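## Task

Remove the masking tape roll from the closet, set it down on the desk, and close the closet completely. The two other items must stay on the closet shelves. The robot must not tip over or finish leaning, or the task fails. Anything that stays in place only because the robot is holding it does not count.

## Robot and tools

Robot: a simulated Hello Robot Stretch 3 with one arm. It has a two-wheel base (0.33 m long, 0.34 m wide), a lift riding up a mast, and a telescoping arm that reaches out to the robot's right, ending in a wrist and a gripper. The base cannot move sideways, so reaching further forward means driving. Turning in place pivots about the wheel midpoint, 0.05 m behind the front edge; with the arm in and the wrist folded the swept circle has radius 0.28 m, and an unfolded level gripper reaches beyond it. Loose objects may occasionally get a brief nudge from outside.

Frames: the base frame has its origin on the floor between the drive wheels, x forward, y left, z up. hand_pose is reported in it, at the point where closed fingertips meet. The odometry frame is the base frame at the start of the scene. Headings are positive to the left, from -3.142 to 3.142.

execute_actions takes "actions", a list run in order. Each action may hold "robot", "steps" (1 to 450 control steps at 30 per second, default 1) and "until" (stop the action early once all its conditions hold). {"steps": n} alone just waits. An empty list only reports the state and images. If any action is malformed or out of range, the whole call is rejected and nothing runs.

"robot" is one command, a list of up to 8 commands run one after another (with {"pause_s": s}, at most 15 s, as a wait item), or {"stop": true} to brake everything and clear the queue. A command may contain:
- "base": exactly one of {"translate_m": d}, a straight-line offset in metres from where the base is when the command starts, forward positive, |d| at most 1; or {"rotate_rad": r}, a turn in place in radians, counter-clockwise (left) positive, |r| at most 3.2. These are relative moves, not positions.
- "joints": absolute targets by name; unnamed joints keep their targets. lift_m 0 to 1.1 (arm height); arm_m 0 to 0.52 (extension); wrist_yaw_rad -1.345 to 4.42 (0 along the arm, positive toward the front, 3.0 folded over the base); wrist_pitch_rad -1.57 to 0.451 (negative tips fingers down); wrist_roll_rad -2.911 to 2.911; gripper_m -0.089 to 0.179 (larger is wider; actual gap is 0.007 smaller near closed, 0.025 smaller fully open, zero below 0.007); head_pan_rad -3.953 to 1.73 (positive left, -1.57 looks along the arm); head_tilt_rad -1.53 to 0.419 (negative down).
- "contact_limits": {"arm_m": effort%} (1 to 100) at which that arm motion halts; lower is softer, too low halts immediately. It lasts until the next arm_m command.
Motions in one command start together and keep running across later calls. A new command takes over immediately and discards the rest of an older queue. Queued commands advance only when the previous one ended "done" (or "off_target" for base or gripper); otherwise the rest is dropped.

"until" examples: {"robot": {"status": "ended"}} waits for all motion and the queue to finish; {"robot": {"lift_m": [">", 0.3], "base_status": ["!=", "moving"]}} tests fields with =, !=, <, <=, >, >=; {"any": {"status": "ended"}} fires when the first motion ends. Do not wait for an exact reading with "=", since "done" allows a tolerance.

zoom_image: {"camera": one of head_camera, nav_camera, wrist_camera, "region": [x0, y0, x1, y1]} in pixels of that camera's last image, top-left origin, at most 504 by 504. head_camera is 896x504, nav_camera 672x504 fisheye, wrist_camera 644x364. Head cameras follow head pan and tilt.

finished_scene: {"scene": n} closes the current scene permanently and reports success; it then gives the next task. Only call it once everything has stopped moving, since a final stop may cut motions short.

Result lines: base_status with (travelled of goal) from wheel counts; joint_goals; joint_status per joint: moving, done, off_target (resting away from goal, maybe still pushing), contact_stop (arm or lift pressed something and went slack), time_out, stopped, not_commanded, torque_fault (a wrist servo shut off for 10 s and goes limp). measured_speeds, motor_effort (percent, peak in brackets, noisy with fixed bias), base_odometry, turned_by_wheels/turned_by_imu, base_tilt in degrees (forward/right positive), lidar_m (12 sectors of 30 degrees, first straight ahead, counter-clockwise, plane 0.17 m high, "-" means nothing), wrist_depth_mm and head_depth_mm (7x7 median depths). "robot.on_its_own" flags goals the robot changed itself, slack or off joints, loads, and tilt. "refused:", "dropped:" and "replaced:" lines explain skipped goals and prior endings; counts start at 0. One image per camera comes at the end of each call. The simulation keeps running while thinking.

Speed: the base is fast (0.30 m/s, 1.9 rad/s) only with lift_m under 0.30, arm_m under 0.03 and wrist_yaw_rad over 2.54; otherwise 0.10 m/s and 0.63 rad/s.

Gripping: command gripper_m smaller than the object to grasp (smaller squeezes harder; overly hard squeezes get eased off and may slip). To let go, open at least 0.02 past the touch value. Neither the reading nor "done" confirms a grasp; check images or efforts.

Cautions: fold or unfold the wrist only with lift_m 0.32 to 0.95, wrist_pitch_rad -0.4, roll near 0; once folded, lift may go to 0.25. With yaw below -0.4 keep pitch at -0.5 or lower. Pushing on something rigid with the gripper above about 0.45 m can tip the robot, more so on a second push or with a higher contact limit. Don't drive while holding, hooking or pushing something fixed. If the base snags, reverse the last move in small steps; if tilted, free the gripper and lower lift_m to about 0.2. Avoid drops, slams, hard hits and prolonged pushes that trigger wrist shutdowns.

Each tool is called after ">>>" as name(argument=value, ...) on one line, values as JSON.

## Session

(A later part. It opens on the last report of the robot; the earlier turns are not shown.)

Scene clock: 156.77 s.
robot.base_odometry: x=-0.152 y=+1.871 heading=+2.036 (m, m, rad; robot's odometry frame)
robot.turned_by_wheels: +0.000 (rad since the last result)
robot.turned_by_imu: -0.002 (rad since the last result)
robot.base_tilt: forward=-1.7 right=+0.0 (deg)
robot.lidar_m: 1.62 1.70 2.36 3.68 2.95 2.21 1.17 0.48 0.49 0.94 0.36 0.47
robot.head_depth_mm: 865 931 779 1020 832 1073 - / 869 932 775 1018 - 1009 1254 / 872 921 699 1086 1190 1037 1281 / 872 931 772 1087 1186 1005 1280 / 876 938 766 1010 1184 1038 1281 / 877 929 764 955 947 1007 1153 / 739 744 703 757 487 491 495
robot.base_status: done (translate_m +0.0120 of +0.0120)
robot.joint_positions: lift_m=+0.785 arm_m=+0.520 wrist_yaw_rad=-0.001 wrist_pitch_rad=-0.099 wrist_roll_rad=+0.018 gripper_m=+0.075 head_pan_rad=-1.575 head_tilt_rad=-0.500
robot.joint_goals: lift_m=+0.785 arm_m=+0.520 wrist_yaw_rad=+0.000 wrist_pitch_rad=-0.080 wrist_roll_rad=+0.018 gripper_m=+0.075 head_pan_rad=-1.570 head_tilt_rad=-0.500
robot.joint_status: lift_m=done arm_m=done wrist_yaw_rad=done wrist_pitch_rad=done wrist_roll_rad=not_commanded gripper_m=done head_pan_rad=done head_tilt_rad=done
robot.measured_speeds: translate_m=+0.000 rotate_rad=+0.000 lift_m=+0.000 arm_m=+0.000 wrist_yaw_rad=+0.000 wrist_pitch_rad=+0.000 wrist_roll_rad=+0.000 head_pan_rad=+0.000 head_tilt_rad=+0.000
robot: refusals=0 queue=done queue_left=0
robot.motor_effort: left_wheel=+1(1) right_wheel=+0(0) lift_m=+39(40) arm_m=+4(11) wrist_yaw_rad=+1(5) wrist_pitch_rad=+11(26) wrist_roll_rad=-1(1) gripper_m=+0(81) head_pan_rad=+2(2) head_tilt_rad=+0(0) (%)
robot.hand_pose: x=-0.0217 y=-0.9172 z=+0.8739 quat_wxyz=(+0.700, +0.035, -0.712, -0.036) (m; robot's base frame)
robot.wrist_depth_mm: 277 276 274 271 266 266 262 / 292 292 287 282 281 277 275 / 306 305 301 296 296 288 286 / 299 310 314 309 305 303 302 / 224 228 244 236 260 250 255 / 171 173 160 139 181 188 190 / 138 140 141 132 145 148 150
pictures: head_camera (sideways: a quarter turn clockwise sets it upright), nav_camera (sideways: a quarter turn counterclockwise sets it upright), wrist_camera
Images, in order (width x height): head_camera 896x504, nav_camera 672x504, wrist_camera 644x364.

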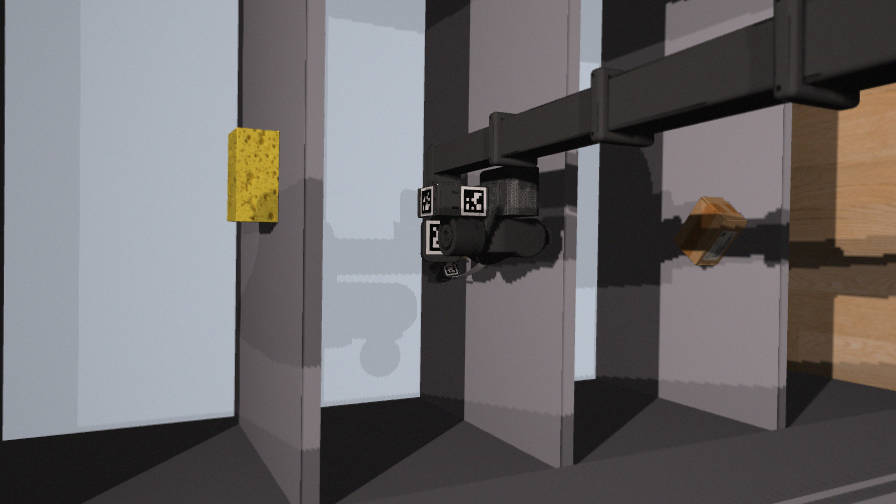

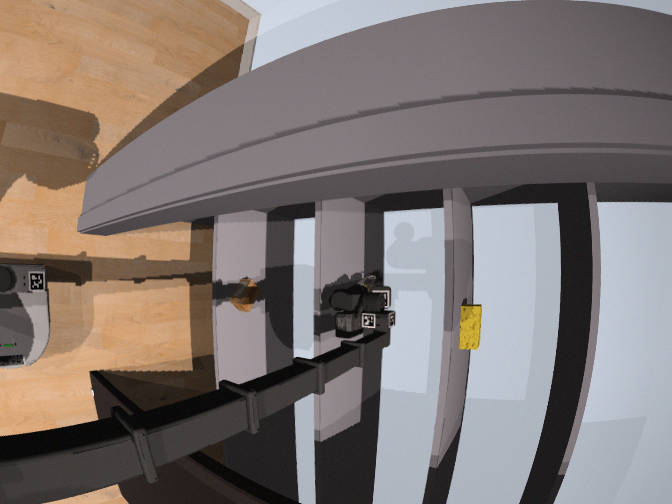

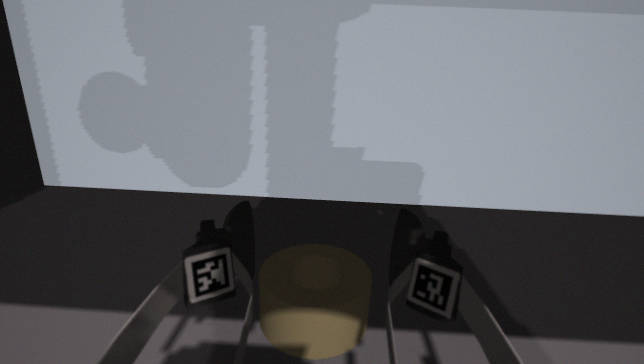

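>>> execute_actions(actions=[{"robot":[{"joints":{"wrist_pitch_rad":-0.2,"arm_m":0.505}},{"joints":{"gripper_m":0.02}},{"joints":{"lift_m":0.83}}],"steps":450,"until":{"robot":{"status":"ended"}}}])

Scene clock: 157.97 s.
robot.base_odometry: x=-0.152 y=+1.871 heading=+2.036 (m, m, rad; robot's odometry frame)
robot.turned_by_wheels: +0.000 (rad since the last result)
robot.turned_by_imu: +0.000 (rad since the last result)
robot.base_tilt: forward=-1.6 right=-0.2 (deg)
robot.lidar_m: 1.62 1.69 2.36 3.70 2.94 2.21 1.17 0.48 0.49 0.94 0.36 0.47
robot.head_depth_mm: 869 931 781 1019 834 1078 - / 871 933 778 1016 797 1008 1272 / 873 920 699 1085 1189 1040 1284 / 871 936 772 1086 1190 1006 1285 / 877 937 769 1009 1188 1037 1282 / 878 925 764 956 945 1006 1152 / 738 743 680 754 487 490 496
robot.base_status: done (translate_m +0.0120 of +0.0120)
robot.joint_positions: lift_m=+0.785 arm_m=+0.505 wrist_yaw_rad=-0.001 wrist_pitch_rad=-0.144 wrist_roll_rad=+0.018 gripper_m=+0.075 head_pan_rad=-1.575 head_tilt_rad=-0.500
robot.joint_goals: lift_m=+0.785 arm_m=+0.505 wrist_yaw_rad=+0.000 wrist_pitch_rad=-0.200 wrist_roll_rad=+0.018 gripper_m=+0.075 head_pan_rad=-1.570 head_tilt_rad=-0.500
robot.joint_status: lift_m=done arm_m=done wrist_yaw_rad=done wrist_pitch_rad=off_target wrist_roll_rad=not_commanded gripper_m=done head_pan_rad=done head_tilt_rad=done
robot.measured_speeds: translate_m=+0.000 rotate_rad=+0.000 lift_m=+0.000 arm_m=+0.000 wrist_yaw_rad=+0.000 wrist_pitch_rad=+0.000 wrist_roll_rad=+0.000 head_pan_rad=+0.000 head_tilt_rad=+0.000
robot: refusals=0 queue=dropped queue_left=0
robot.on_its_own: wrist_pitch_rad is at rest, and its effort (-33) is outside its rest range (-20 to +32)
robot.motor_effort: left_wheel=+2(1) right_wheel=+0(0) lift_m=+26(38) arm_m=-4(5) wrist_yaw_rad=+1(0) wrist_pitch_rad=-33(32) wrist_roll_rad=-1(0) gripper_m=+0(0) head_pan_rad=+3(2) head_tilt_rad=+1(0) (%)
robot.hand_pose: x=-0.0217 y=-0.9006 z=+0.8631 quat_wxyz=(+0.699, +0.050, -0.711, -0.052) (m; robot's base frame)
robot.wrist_depth_mm: 290 288 287 280 280 276 272 / 304 306 300 296 294 288 285 / 321 322 319 313 309 304 301 / 287 292 303 310 318 313 314 / 206 210 224 174 235 228 232 / 160 164 157 145 170 174 176 / 131 133 135 136 138 140 141
pictures: head_camera (sideways: a quarter turn clockwise sets it upright), nav_camera (sideways: a quarter turn counterclockwise sets it upright), wrist_camera
dropped: robot: command 0 of its queue: wrist_pitch_rad: off_target
Images, in order (width x height): head_camera 896x504, nav_camera 672x504, wrist_camera 644x364.

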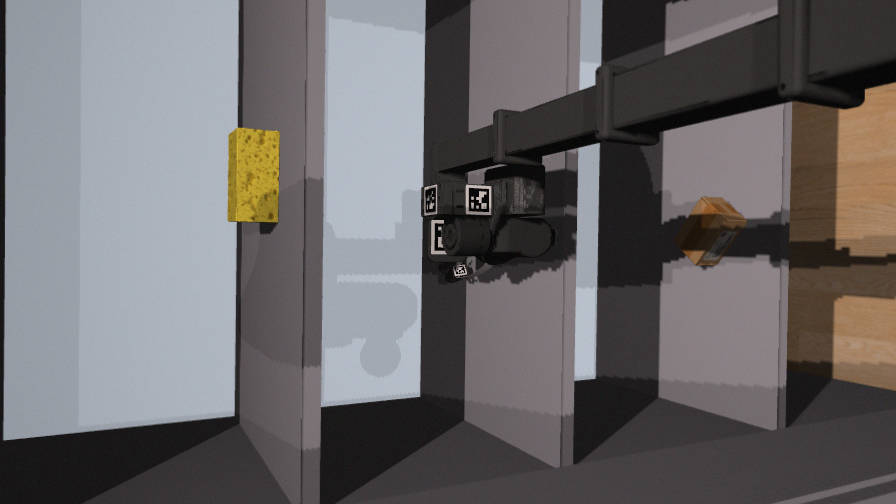

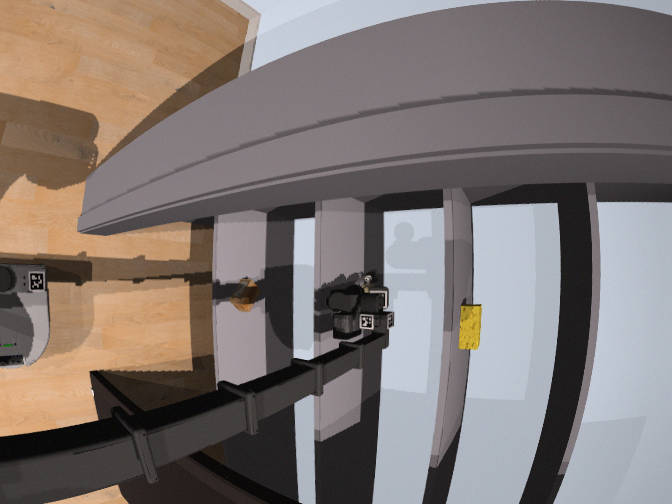

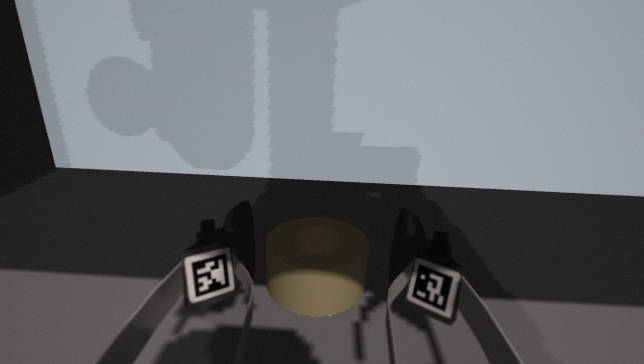

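>>> execute_actions(actions=[{"robot":[{"joints":{"wrist_pitch_rad":-0.12,"gripper_m":0.02}},{"joints":{"lift_m":0.84}},{"joints":{"arm_m":0.0}}],"steps":450,"until":{"robot":{"status":"ended"}}}])

Scene clock: 165.63 s.
robot.base_odometry: x=-0.152 y=+1.871 heading=+2.036 (m, m, rad; robot's odometry frame)
robot.turned_by_wheels: +0.000 (rad since the last result)
robot.turned_by_imu: -0.002 (rad since the last result)
robot.base_tilt: forward=-1.7 right=+0.0 (deg)
robot.lidar_m: 1.62 1.69 2.36 3.71 2.94 2.21 1.17 0.48 0.49 0.95 0.36 0.47
robot.head_depth_mm: 868 932 779 1014 831 1044 1289 / 870 930 778 1016 830 1046 1282 / 874 924 701 1014 830 1057 - / 872 935 772 1012 827 952 - / 873 936 769 1012 1183 1040 1282 / 876 928 765 956 946 1006 1148 / 739 743 680 754 487 490 495
robot.base_status: done (translate_m +0.0120 of +0.0120)
robot.joint_positions: lift_m=+0.840 arm_m=+0.001 wrist_yaw_rad=+0.000 wrist_pitch_rad=-0.143 wrist_roll_rad=+0.018 gripper_m=+0.021 head_pan_rad=-1.575 head_tilt_rad=-0.500
robot.joint_goals: lift_m=+0.840 arm_m=+0.000 wrist_yaw_rad=+0.000 wrist_pitch_rad=-0.120 wrist_roll_rad=+0.018 gripper_m=+0.020 head_pan_rad=-1.570 head_tilt_rad=-0.500
robot.joint_status: lift_m=done arm_m=done wrist_yaw_rad=done wrist_pitch_rad=done wrist_roll_rad=not_commanded gripper_m=done head_pan_rad=done head_tilt_rad=done
robot.measured_speeds: translate_m=+0.000 rotate_rad=+0.000 lift_m=+0.000 arm_m=+0.000 wrist_yaw_rad=+0.000 wrist_pitch_rad=+0.000 wrist_roll_rad=+0.000 head_pan_rad=+0.000 head_tilt_rad=+0.000
robot: refusals=0 queue=done queue_left=0
robot.motor_effort: left_wheel=+2(1) right_wheel=-1(1) lift_m=+39(38) arm_m=-2(5) wrist_yaw_rad=+1(0) wrist_pitch_rad=+13(33) wrist_roll_rad=-1(1) gripper_m=-14(87) head_pan_rad=+2(2) head_tilt_rad=+1(0) (%)
robot.hand_pose: x=-0.0216 y=-0.3964 z=+0.9180 quat_wxyz=(+0.699, +0.050, -0.711, -0.051) (m; robot's base frame)
robot.wrist_depth_mm: 332 466 752 750 749 717 722 / 328 472 765 771 781 764 759 / 337 479 707 816 821 789 782 / 345 451 486 503 476 503 502 / 344 490 734 176 925 891 883 / 230 484 779 144 - 898 914 / 232 464 675 645 703 708 719
pictures: head_camera (sideways: a quarter turn clockwise sets it upright), nav_camera (sideways: a quarter turn counterclockwise sets it upright), wrist_camera
Images, in order (width x height): head_camera 896x504, nav_camera 672x504, wrist_camera 644x364.

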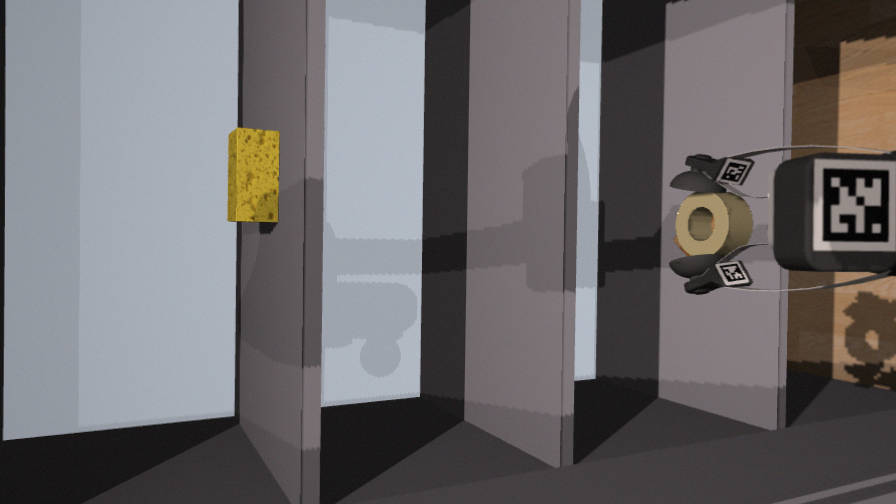

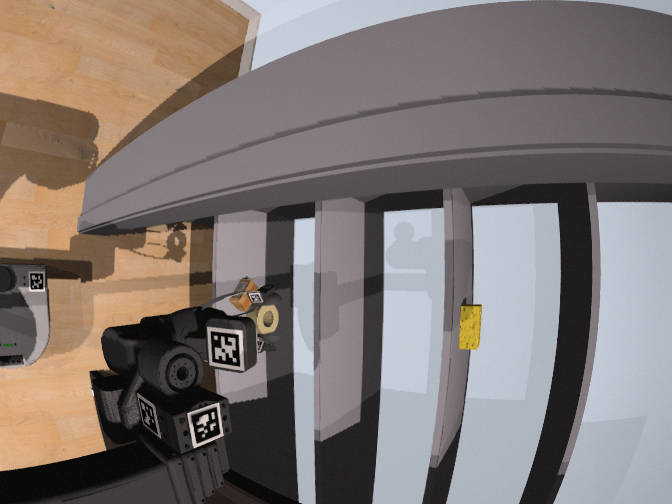

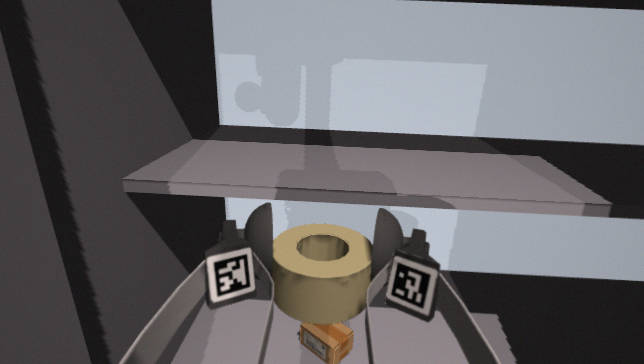

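>>> execute_actions(actions=[{"robot":[{"base":{"translate_m":-0.2}},{"joints":{"wrist_pitch_rad":-0.4,"wrist_yaw_rad":3.0,"head_pan_rad":0,"head_tilt_rad":-0.3}},{"joints":{"lift_m":0.28},"base":{"rotate_rad":1.571}},{"base":{"translate_m":1.0}}],"steps":450,"until":{"robot":{"status":"ended"}}},{"steps":450,"until":{"robot":{"status":"ended"}}}])

Scene clock: 183.07 s.
robot.base_odometry: x=-0.956 y=+1.244 heading=-2.676 (m, m, rad; robot's odometry frame)
robot.turned_by_wheels: +1.571 (rad since the last result)
robot.turned_by_imu: +1.565 (rad since the last result)
robot.base_tilt: forward=-1.7 right=+0.0 (deg)
robot.lidar_m: 2.24 2.67 1.99 1.93 2.01 1.38 1.34 1.37 1.90 1.84 1.92 2.66
robot.head_depth_mm: 2326 2456 2604 2712 2768 1999 1542 / 2321 2444 2579 2758 2768 1986 1539 / 2348 2456 2564 2730 2781 1975 1546 / 2345 2467 2597 2701 2781 1974 1540 / 2334 2459 2575 2605 2620 1967 1528 / 2361 2441 2617 2608 2747 1952 1536 / 2362 2449 2584 2585 2731 1975 1536
robot.base_status: done (translate_m +1.0000 of +1.0000)
robot.joint_positions: lift_m=+0.280 arm_m=+0.001 wrist_yaw_rad=+2.999 wrist_pitch_rad=-0.420 wrist_roll_rad=+0.018 gripper_m=+0.021 head_pan_rad=-0.007 head_tilt_rad=-0.309
robot.joint_goals: lift_m=+0.280 arm_m=+0.000 wrist_yaw_rad=+3.000 wrist_pitch_rad=-0.400 wrist_roll_rad=+0.018 gripper_m=+0.020 head_pan_rad=+0.000 head_tilt_rad=-0.300
robot.joint_status: lift_m=done arm_m=done wrist_yaw_rad=done wrist_pitch_rad=done wrist_roll_rad=not_commanded gripper_m=done head_pan_rad=done head_tilt_rad=done
robot.measured_speeds: translate_m=+0.000 rotate_rad=+0.000 lift_m=+0.000 arm_m=+0.000 wrist_yaw_rad=+0.000 wrist_pitch_rad=+0.000 wrist_roll_rad=+0.000 head_pan_rad=+0.000 head_tilt_rad=+0.000
robot: refusals=0 queue=done queue_left=0
robot.motor_effort: left_wheel=-3(11) right_wheel=+2(6) lift_m=+17(41) arm_m=-2(3) wrist_yaw_rad=+1(2) wrist_pitch_rad=+12(12) wrist_roll_rad=+0(1) gripper_m=-14(14) head_pan_rad=+4(45) head_tilt_rad=+5(23) (%)
robot.hand_pose: x=+0.0106 y=+0.0757 z=+0.2927 quat_wxyz=(+0.197, +0.706, +0.096, +0.673) (m; robot's base frame)
robot.wrist_depth_mm: - - - - - - - / - - - - - - - / 823 847 903 885 901 943 915 / 674 685 690 695 705 702 733 / 565 555 - 175 595 588 600 / 476 511 - 145 - 495 493 / - - - 148 426 431 432
pictures: head_camera (sideways: a quarter turn clockwise sets it upright), nav_camera (sideways: a quarter turn counterclockwise sets it upright), wrist_camera
Images, in order (width x height): head_camera 896x504, nav_camera 672x504, wrist_camera 644x364.

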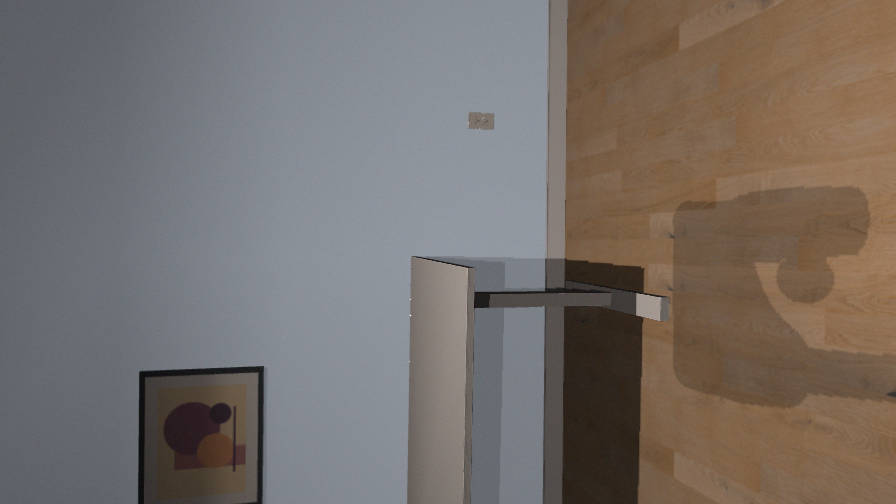

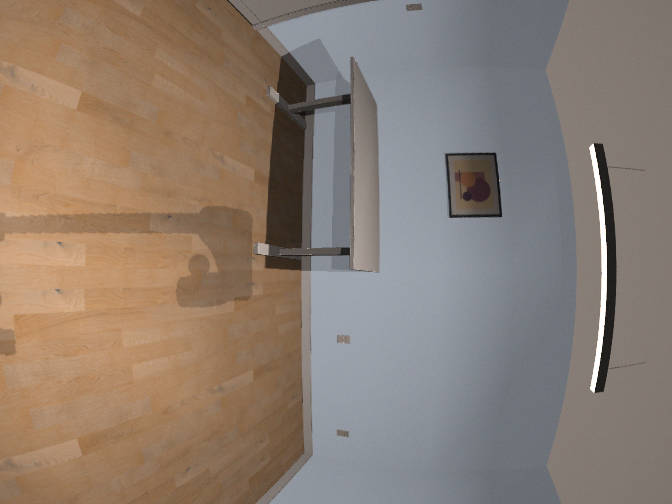

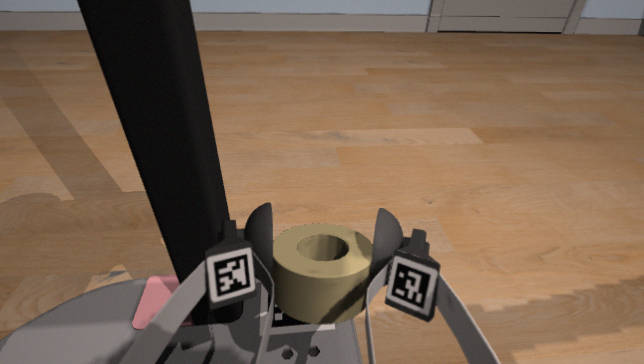

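>>> execute_actions(actions=[{"robot":[{"base":{"translate_m":1.0}},{"base":{"translate_m":0.42}},{"base":{"rotate_rad":1.571}},{"base":{"translate_m":0.5},"joints":{"head_pan_rad":-1.57,"head_tilt_rad":-0.6}},{"joints":{"lift_m":0.85}},{"joints":{"wrist_yaw_rad":0.0,"wrist_pitch_rad":-0.12}}],"steps":450,"until":{"robot":{"status":"ended"}}},{"steps":450,"until":{"robot":{"status":"ended"}}}])

Scene clock: 205.73 s.
robot.base_odometry: x=-2.001 y=+0.160 heading=-1.105 (m, m, rad; robot's odometry frame)
robot.turned_by_wheels: +1.571 (rad since the last result)
robot.turned_by_imu: +1.566 (rad since the last result)
robot.base_tilt: forward=-1.6 right=+0.0 (deg)
robot.lidar_m: 1.38 1.44 2.02 2.73 2.86 2.45 2.37 1.82 0.89 1.31 1.23 1.24
robot.head_depth_mm: 1073 1184 1308 1078 820 722 1306 / 1074 1182 1310 1077 818 1267 1307 / 1079 1182 1306 1069 832 698 - / 1081 1182 1298 1066 842 698 - / 1082 1193 1304 1068 817 1364 1243 / 1088 1193 1302 1064 812 1369 1240 / 1091 1193 1311 1068 814 1403 1241
robot.base_status: done (translate_m +0.5000 of +0.5000)
robot.joint_positions: lift_m=+0.850 arm_m=+0.001 wrist_yaw_rad=+0.002 wrist_pitch_rad=-0.147 wrist_roll_rad=+0.018 gripper_m=+0.021 head_pan_rad=-1.563 head_tilt_rad=-0.593
robot.joint_goals: lift_m=+0.850 arm_m=+0.000 wrist_yaw_rad=+0.000 wrist_pitch_rad=-0.120 wrist_roll_rad=+0.018 gripper_m=+0.020 head_pan_rad=-1.570 head_tilt_rad=-0.600
robot.joint_status: lift_m=done arm_m=done wrist_yaw_rad=done wrist_pitch_rad=done wrist_roll_rad=not_commanded gripper_m=done head_pan_rad=done head_tilt_rad=done
robot.measured_speeds: translate_m=+0.000 rotate_rad=+0.000 lift_m=+0.000 arm_m=+0.000 wrist_yaw_rad=+0.000 wrist_pitch_rad=+0.000 wrist_roll_rad=+0.000 head_pan_rad=+0.000 head_tilt_rad=+0.000
robot: refusals=0 queue=done queue_left=0
robot.motor_effort: left_wheel=-4(13) right_wheel=+2(8) lift_m=+39(42) arm_m=-2(2) wrist_yaw_rad=-1(3) wrist_pitch_rad=+15(17) wrist_roll_rad=-1(0) gripper_m=-14(14) head_pan_rad=-4(43) head_tilt_rad=-4(29) (%)
robot.hand_pose: x=-0.0210 y=-0.3962 z=+0.9270 quat_wxyz=(+0.699, +0.052, -0.711, -0.052) (m; robot's base frame)
robot.wrist_depth_mm: 993 982 964 966 981 969 922 / - - - - - 989 981 / - - - - - - - / 773 768 780 826 835 990 - / 545 557 607 176 637 609 - / 427 434 413 144 - 465 474 / 365 356 361 352 374 373 381
pictures: head_camera (sideways: a quarter turn clockwise sets it upright), nav_camera (sideways: a quarter turn counterclockwise sets it upright), wrist_camera
Images, in order (width x height): head_camera 896x504, nav_camera 672x504, wrist_camera 644x364.

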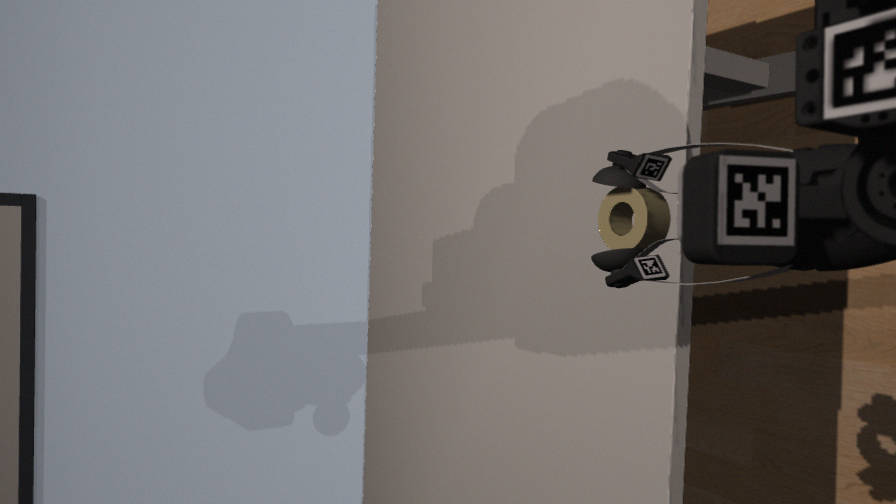

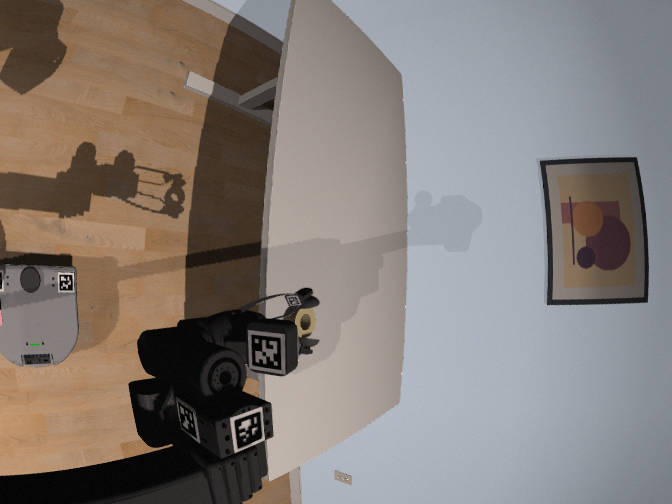

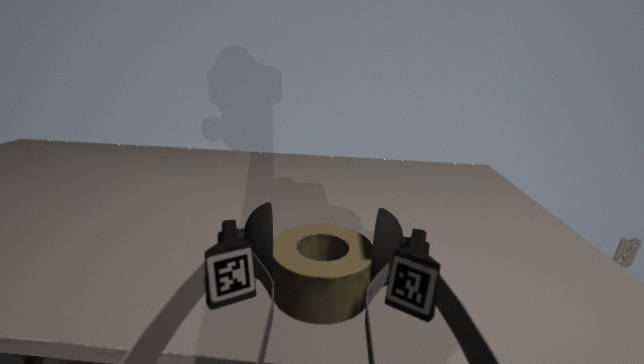

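>>> execute_actions(actions=[{"robot":[{"joints":{"arm_m":0.3,"lift_m":0.70}}],"steps":450,"until":{"robot":{"status":"ended"}}}])

Scene clock: 209.63 s.
robot.base_odometry: x=-2.001 y=+0.160 heading=-1.105 (m, m, rad; robot's odometry frame)
robot.turned_by_wheels: +0.000 (rad since the last result)
robot.turned_by_imu: -0.001 (rad since the last result)
robot.base_tilt: forward=-1.7 right=+0.0 (deg)
robot.lidar_m: 1.38 1.44 2.02 2.73 2.87 2.44 2.37 1.82 0.89 1.30 1.23 1.24
robot.head_depth_mm: 1076 1180 1312 1073 818 720 1276 / 1076 1184 1303 1075 847 - 1215 / 1078 1187 1305 1067 - 1407 1242 / 1082 1191 1306 1070 815 1384 1244 / 1078 1191 1300 1064 816 1364 1237 / 1087 1189 1312 1064 815 1364 1239 / 1088 1197 1311 1063 815 1403 1241
robot.base_status: done (translate_m +0.5000 of +0.5000)
robot.joint_positions: lift_m=+0.700 arm_m=+0.300 wrist_yaw_rad=+0.000 wrist_pitch_rad=-0.145 wrist_roll_rad=+0.018 gripper_m=+0.021 head_pan_rad=-1.563 head_tilt_rad=-0.593
robot.joint_goals: lift_m=+0.700 arm_m=+0.300 wrist_yaw_rad=+0.000 wrist_pitch_rad=-0.120 wrist_roll_rad=+0.018 gripper_m=+0.020 head_pan_rad=-1.570 head_tilt_rad=-0.600
robot.joint_status: lift_m=done arm_m=done wrist_yaw_rad=done wrist_pitch_rad=done wrist_roll_rad=not_commanded gripper_m=done head_pan_rad=done head_tilt_rad=done
robot.measured_speeds: translate_m=+0.000 rotate_rad=+0.000 lift_m=+0.000 arm_m=+0.000 wrist_yaw_rad=+0.000 wrist_pitch_rad=+0.000 wrist_roll_rad=+0.000 head_pan_rad=+0.000 head_tilt_rad=+0.000
robot: refusals=0 queue=done queue_left=0
robot.motor_effort: left_wheel=-4(4) right_wheel=+2(2) lift_m=+16(38) arm_m=+3(4) wrist_yaw_rad=-1(0) wrist_pitch_rad=+15(16) wrist_roll_rad=-1(1) gripper_m=-14(14) head_pan_rad=-3(4) head_tilt_rad=-3(4) (%)
robot.hand_pose: x=-0.0214 y=-0.6947 z=+0.7782 quat_wxyz=(+0.699, +0.051, -0.711, -0.052) (m; robot's base frame)
robot.wrist_depth_mm: 721 709 700 683 685 680 677 / 739 736 726 729 733 714 702 / 593 622 650 661 716 732 726 / 364 374 387 396 410 418 439 / 263 269 286 175 304 291 298 / 206 208 198 145 - 224 227 / 168 170 172 170 178 181 183
pictures: head_camera (sideways: a quarter turn clockwise sets it upright), nav_camera (sideways: a quarter turn counterclockwise sets it upright), wrist_camera
Images, in order (width x height): head_camera 896x504, nav_camera 672x504, wrist_camera 644x364.

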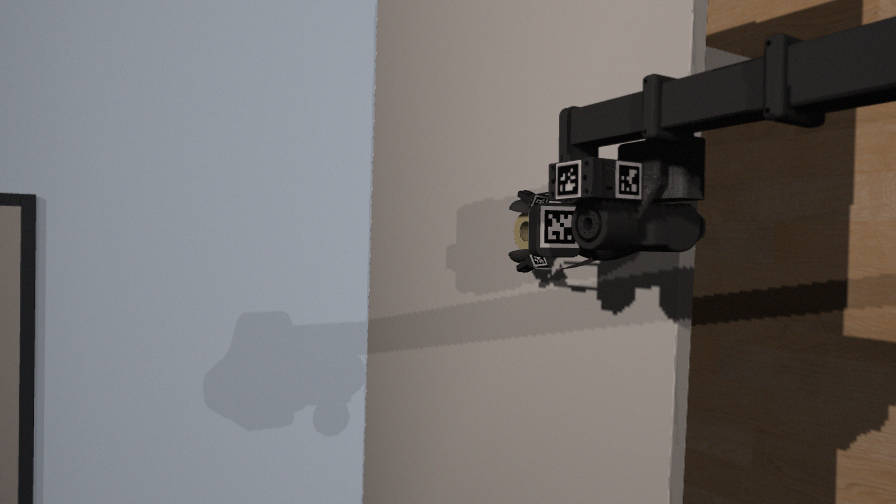

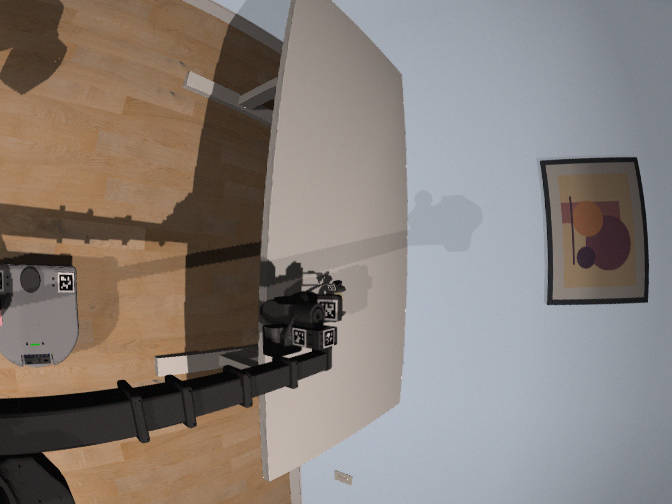

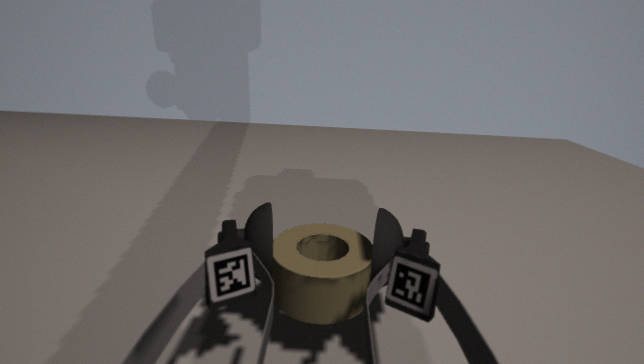

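>>> execute_actions(actions=[{"robot":[{"joints":{"lift_m":0.672}},{"joints":{"gripper_m":0.12}},{"joints":{"lift_m":0.76}},{"joints":{"arm_m":0.0,"gripper_m":0.0}},{"joints":{"wrist_pitch_rad":-0.4,"wrist_yaw_rad":3.0}}],"steps":450,"until":{"robot":{"status":"ended"}}},{"steps":450,"until":{"robot":{"status":"ended"}}}])

>>> execute_actions(actions=[{"robot":[{"joints":{"lift_m":0.28,"head_tilt_rad":-0.3},"base":{"rotate_rad":1.571}},{"base":{"translate_m":1.0}},{"base":{"translate_m":1.0}},{"base":{"rotate_rad":1.571}},{"base":{"translate_m":0.2},"joints":{"lift_m":0.95}},{"joints":{"wrist_pitch_rad":0.0,"wrist_yaw_rad":0.3}}],"steps":450,"until":{"robot":{"status":"ended"}}},{"steps":450,"until":{"robot":{"status":"ended"}}}])

Scene clock: 220.23 s.
robot.base_odometry: x=-2.001 y=+0.160 heading=-1.105 (m, m, rad; robot's odometry frame)
robot.turned_by_wheels: +0.000 (rad since the last result)
robot.turned_by_imu: -0.003 (rad since the last result)
robot.base_tilt: forward=-1.6 right=+0.0 (deg)
robot.lidar_m: 1.38 1.44 2.02 2.73 2.87 2.45 2.37 1.82 0.89 1.30 1.23 1.24
robot.head_depth_mm: 1077 1178 1308 1077 821 721 1237 / 1072 1185 1305 1074 818 1268 1249 / 1080 1185 1305 1075 817 1372 1246 / 1082 1187 1302 1071 815 1359 1246 / 1085 1190 1306 1067 816 1372 1246 / 1087 1194 1309 1063 815 1370 1238 / 1091 1198 1310 1067 811 1401 1244
robot.base_status: done (translate_m +0.5000 of +0.5000)
robot.joint_positions: lift_m=+0.760 arm_m=+0.001 wrist_yaw_rad=+2.998 wrist_pitch_rad=-0.416 wrist_roll_rad=+0.018 gripper_m=+0.000 head_pan_rad=-1.563 head_tilt_rad=-0.593
robot.joint_goals: lift_m=+0.760 arm_m=+0.000 wrist_yaw_rad=+3.000 wrist_pitch_rad=-0.400 wrist_roll_rad=+0.018 gripper_m=+0.000 head_pan_rad=-1.570 head_tilt_rad=-0.600
robot.joint_status: lift_m=done arm_m=done wrist_yaw_rad=done wrist_pitch_rad=done wrist_roll_rad=not_commanded gripper_m=done head_pan_rad=done head_tilt_rad=done
robot.measured_speeds: translate_m=+0.000 rotate_rad=+0.000 lift_m=+0.000 arm_m=+0.000 wrist_yaw_rad=+0.000 wrist_pitch_rad=+0.000 wrist_roll_rad=+0.000 head_pan_rad=+0.000 head_tilt_rad=+0.000
robot: refusals=0 queue=done queue_left=0
robot.motor_effort: left_wheel=-3(4) right_wheel=+2(2) lift_m=+38(44) arm_m=-2(3) wrist_yaw_rad=+2(1) wrist_pitch_rad=+9(15) wrist_roll_rad=-1(0) gripper_m=-3(80) head_pan_rad=-4(4) head_tilt_rad=-4(4) (%)
robot.hand_pose: x=+0.0109 y=+0.0762 z=+0.7727 quat_wxyz=(+0.196, +0.706, +0.095, +0.674) (m; robot's base frame)
robot.wrist_depth_mm: - - - - - - - / - - - - - - - / - - - - - - - / - - - - - - - / - - - - - - - / - - - - - - - / 907 902 962 932 915 952 949
pictures: head_camera (sideways: a quarter turn clockwise sets it upright), nav_camera (sideways: a quarter turn counterclockwise sets it upright), wrist_camera
Images, in order (width x height): head_camera 896x504, nav_camera 672x504, wrist_camera 644x364.

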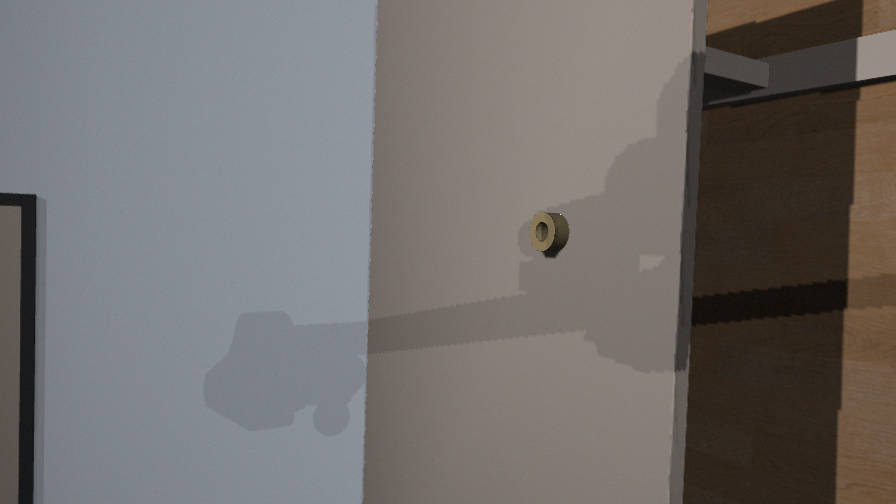

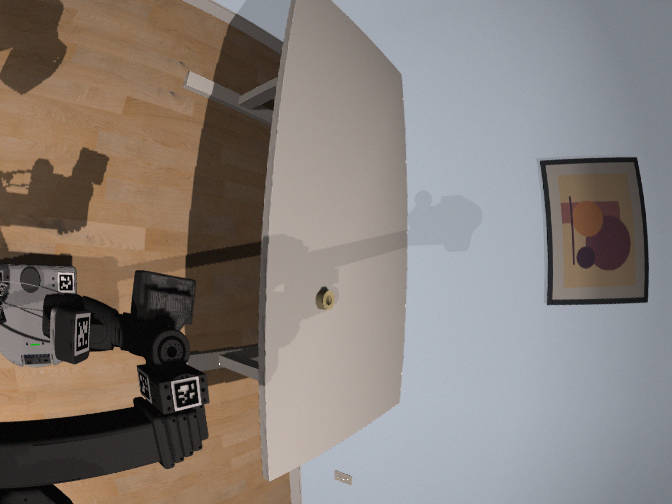

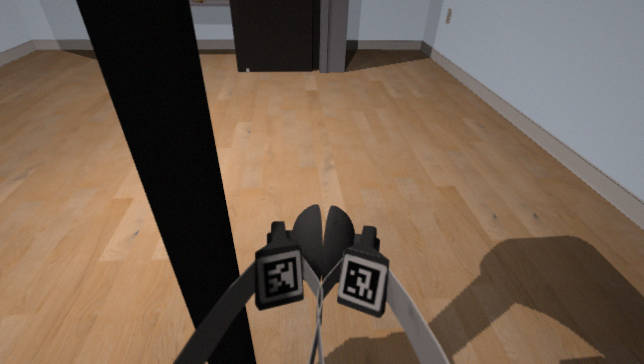

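Scene clock: 246.97 s.
robot.base_odometry: x=-0.303 y=+1.236 heading=+2.036 (m, m, rad; robot's odometry frame)
robot.turned_by_wheels: +3.142 (rad since the last result)
robot.turned_by_imu: +3.130 (rad since the last result)
robot.base_tilt: forward=-1.6 right=-0.1 (deg)
robot.lidar_m: 2.14 2.23 3.07 2.82 2.26 1.68 1.62 1.69 0.78 0.75 1.00 1.03
robot.head_depth_mm: 621 654 689 729 772 818 863 / 624 653 689 730 771 821 876 / 623 655 690 728 771 822 874 / 626 656 691 730 776 815 - / 625 656 692 730 776 802 - / 626 662 698 756 1129 1239 1489 / 1267 1309 1371 1454 1566 1344 1531
robot.base_status: done (translate_m +0.2000 of +0.2000)
robot.joint_positions: lift_m=+0.950 arm_m=+0.001 wrist_yaw_rad=+0.302 wrist_pitch_rad=-0.025 wrist_roll_rad=+0.018 gripper_m=+0.000 head_pan_rad=-1.563 head_tilt_rad=-0.309
robot.joint_goals: lift_m=+0.950 arm_m=+0.000 wrist_yaw_rad=+0.300 wrist_pitch_rad=+0.000 wrist_roll_rad=+0.018 gripper_m=+0.000 head_pan_rad=-1.570 head_tilt_rad=-0.300
robot.joint_status: lift_m=done arm_m=done wrist_yaw_rad=done wrist_pitch_rad=done wrist_roll_rad=not_commanded gripper_m=done head_pan_rad=done head_tilt_rad=done
robot.measured_speeds: translate_m=+0.000 rotate_rad=+0.000 lift_m=+0.000 arm_m=+0.000 wrist_yaw_rad=+0.000 wrist_pitch_rad=+0.000 wrist_roll_rad=+0.000 head_pan_rad=+0.000 head_tilt_rad=+0.000
robot: refusals=0 queue=done queue_left=0
robot.motor_effort: left_wheel=-3(14) right_wheel=+2(7) lift_m=+38(40) arm_m=-2(2) wrist_yaw_rad=-2(2) wrist_pitch_rad=+14(14) wrist_roll_rad=+0(0) gripper_m=-3(3) head_pan_rad=-4(4) head_tilt_rad=+5(34) (%)
robot.hand_pose: x=+0.0545 y=-0.3902 z=+1.0578 quat_wxyz=(+0.694, +0.116, -0.704, +0.096) (m; robot's base frame)
robot.wrist_depth_mm: 659 891 - - 465 432 394 / 675 894 - 849 467 441 403 / 717 935 - 543 488 453 418 / 760 959 - 559 510 462 439 / 809 862 - - 513 485 436 / 817 864 - - 534 480 448 / - 895 - 618 565 506 461
pictures: head_camera (sideways: a quarter turn clockwise sets it upright), nav_camera (sideways: a quarter turn counterclockwise sets it upright), wrist_camera
Images, in order (width x height): head_camera 896x504, nav_camera 672x504, wrist_camera 644x364.

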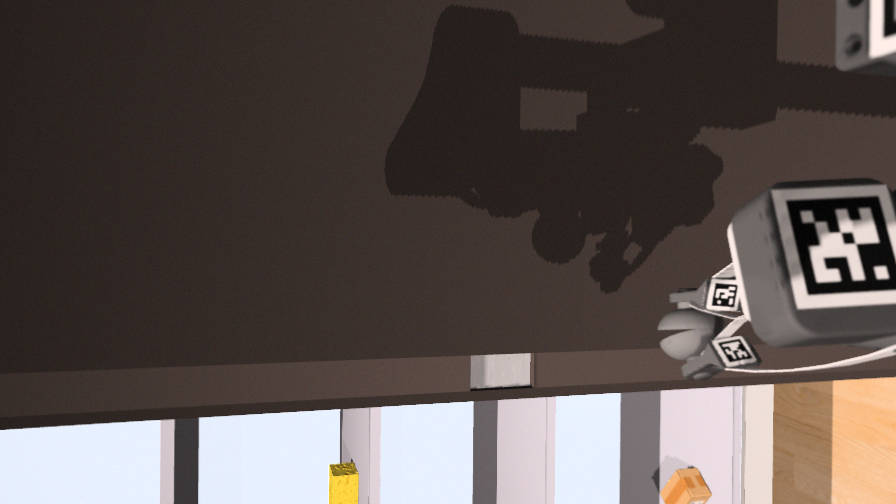

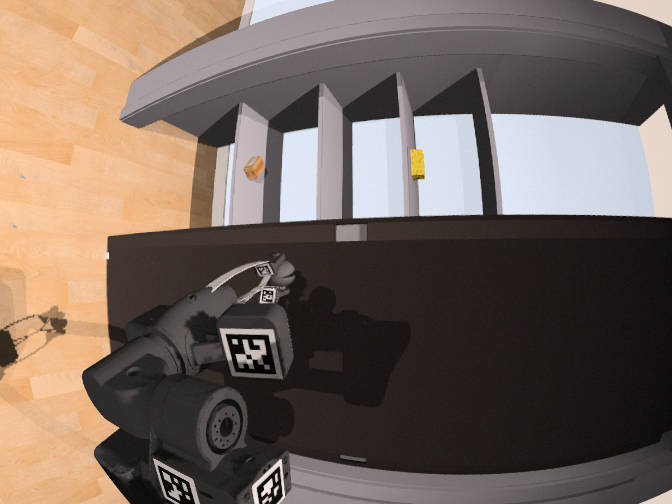

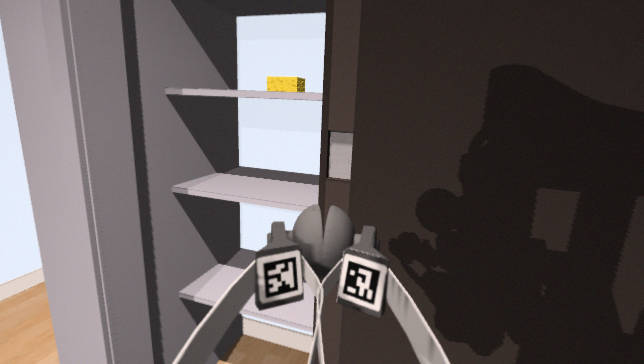

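>>> execute_actions(actions=[{"robot":[{"base":{"translate_m":0.06},"joints":{"arm_m":0.28}},{"joints":{"arm_m":0.42},"contact_limits":{"arm_m":10}}],"steps":450,"until":{"robot":{"status":"ended"}}}])

Scene clock: 252.00 s.
robot.base_odometry: x=-0.330 y=+1.290 heading=+2.036 (m, m, rad; robot's odometry frame)
robot.turned_by_wheels: +0.000 (rad since the last result)
robot.turned_by_imu: -0.013 (rad since the last result)
robot.base_tilt: forward=-1.7 right=-0.1 (deg)
robot.lidar_m: 2.08 2.16 2.95 2.82 2.37 1.75 1.68 1.05 0.78 0.75 0.97 1.04
robot.head_depth_mm: 627 659 694 734 - 842 880 / 629 661 694 726 790 826 882 / 627 659 693 721 - 828 884 / 627 660 693 727 - 827 880 / 627 660 694 732 777 831 892 / 1247 1300 1376 1448 1545 1345 1535 / 1262 1302 1365 1442 1548 1292 1529
robot.base_status: done (translate_m +0.0600 of +0.0600)
robot.joint_positions: lift_m=+0.950 arm_m=+0.350 wrist_yaw_rad=+0.314 wrist_pitch_rad=-0.030 wrist_roll_rad=+0.018 gripper_m=+0.000 head_pan_rad=-1.563 head_tilt_rad=-0.308
robot.joint_goals: lift_m=+0.950 arm_m=+0.350 wrist_yaw_rad=+0.300 wrist_pitch_rad=+0.000 wrist_roll_rad=+0.018 gripper_m=+0.000 head_pan_rad=-1.570 head_tilt_rad=-0.300
robot.joint_status: lift_m=done arm_m=contact_stop wrist_yaw_rad=done wrist_pitch_rad=done wrist_roll_rad=not_commanded gripper_m=done head_pan_rad=done head_tilt_rad=done
robot.measured_speeds: translate_m=-0.001 rotate_rad=+0.005 lift_m=+0.000 arm_m=+0.005 wrist_yaw_rad=+0.400 wrist_pitch_rad=+0.024 wrist_roll_rad=+0.000 head_pan_rad=+0.000 head_tilt_rad=+0.000
robot: refusals=0 queue=dropped queue_left=0
robot.on_its_own: arm_m is slack since a contact_stop, until your next command for it (your +0.420 is given up)
robot.motor_effort: left_wheel=+1(15) right_wheel=+0(6) lift_m=+37(38) arm_m=+7(9) wrist_yaw_rad=-20(22) wrist_pitch_rad=+17(21) wrist_roll_rad=-1(0) gripper_m=-3(3) head_pan_rad=-4(4) head_tilt_rad=+6(5) (%)
robot.contact_limits: arm_m 10 (drawing in: default 18, maximum 30; extending or still: default 26, maximum 42)
robot.hand_pose: x=+0.0575 y=-0.7382 z=+1.0566 quat_wxyz=(+0.694, +0.122, -0.702, +0.099) (m; robot's base frame)
robot.wrist_depth_mm: 638 821 176 159 147 135 126 / 631 781 182 164 151 139 129 / 660 853 188 171 156 144 133 / 669 877 203 177 162 148 137 / 696 785 410 - 167 153 141 / 708 922 - - 171 158 145 / 705 903 221 198 175 163 149
pictures: head_camera (sideways: a quarter turn clockwise sets it upright), nav_camera (sideways: a quarter turn counterclockwise sets it upright), wrist_camera
Images, in order (width x height): head_camera 896x504, nav_camera 672x504, wrist_camera 644x364.

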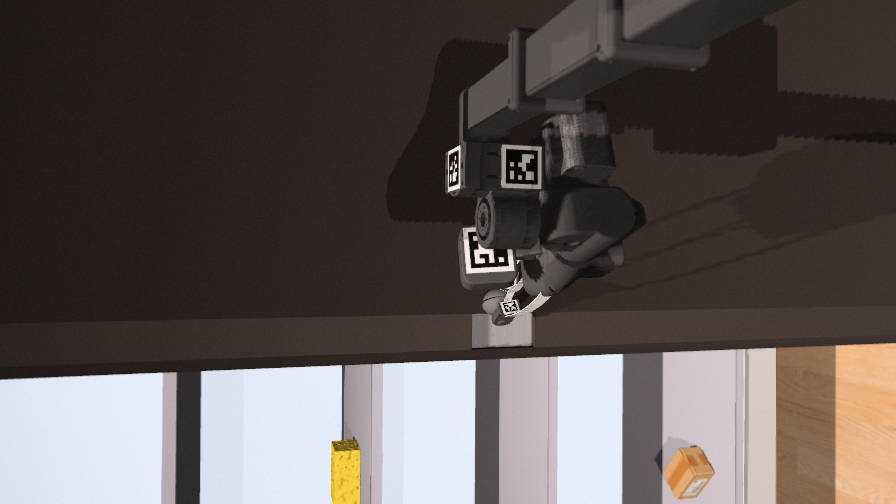

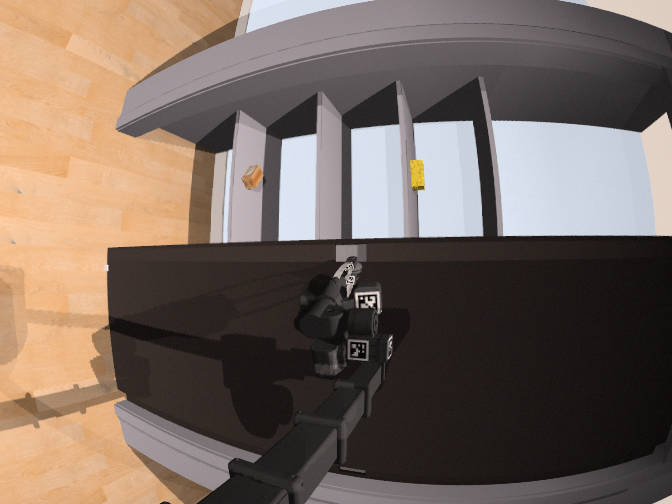

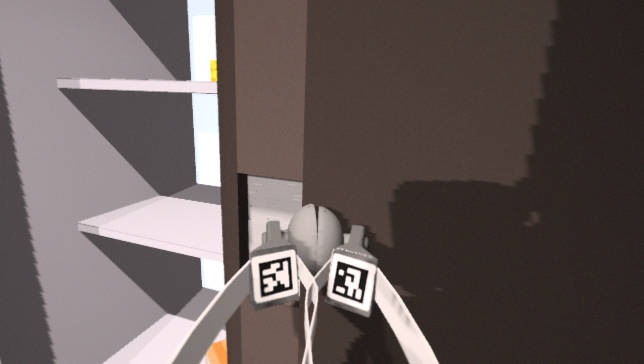

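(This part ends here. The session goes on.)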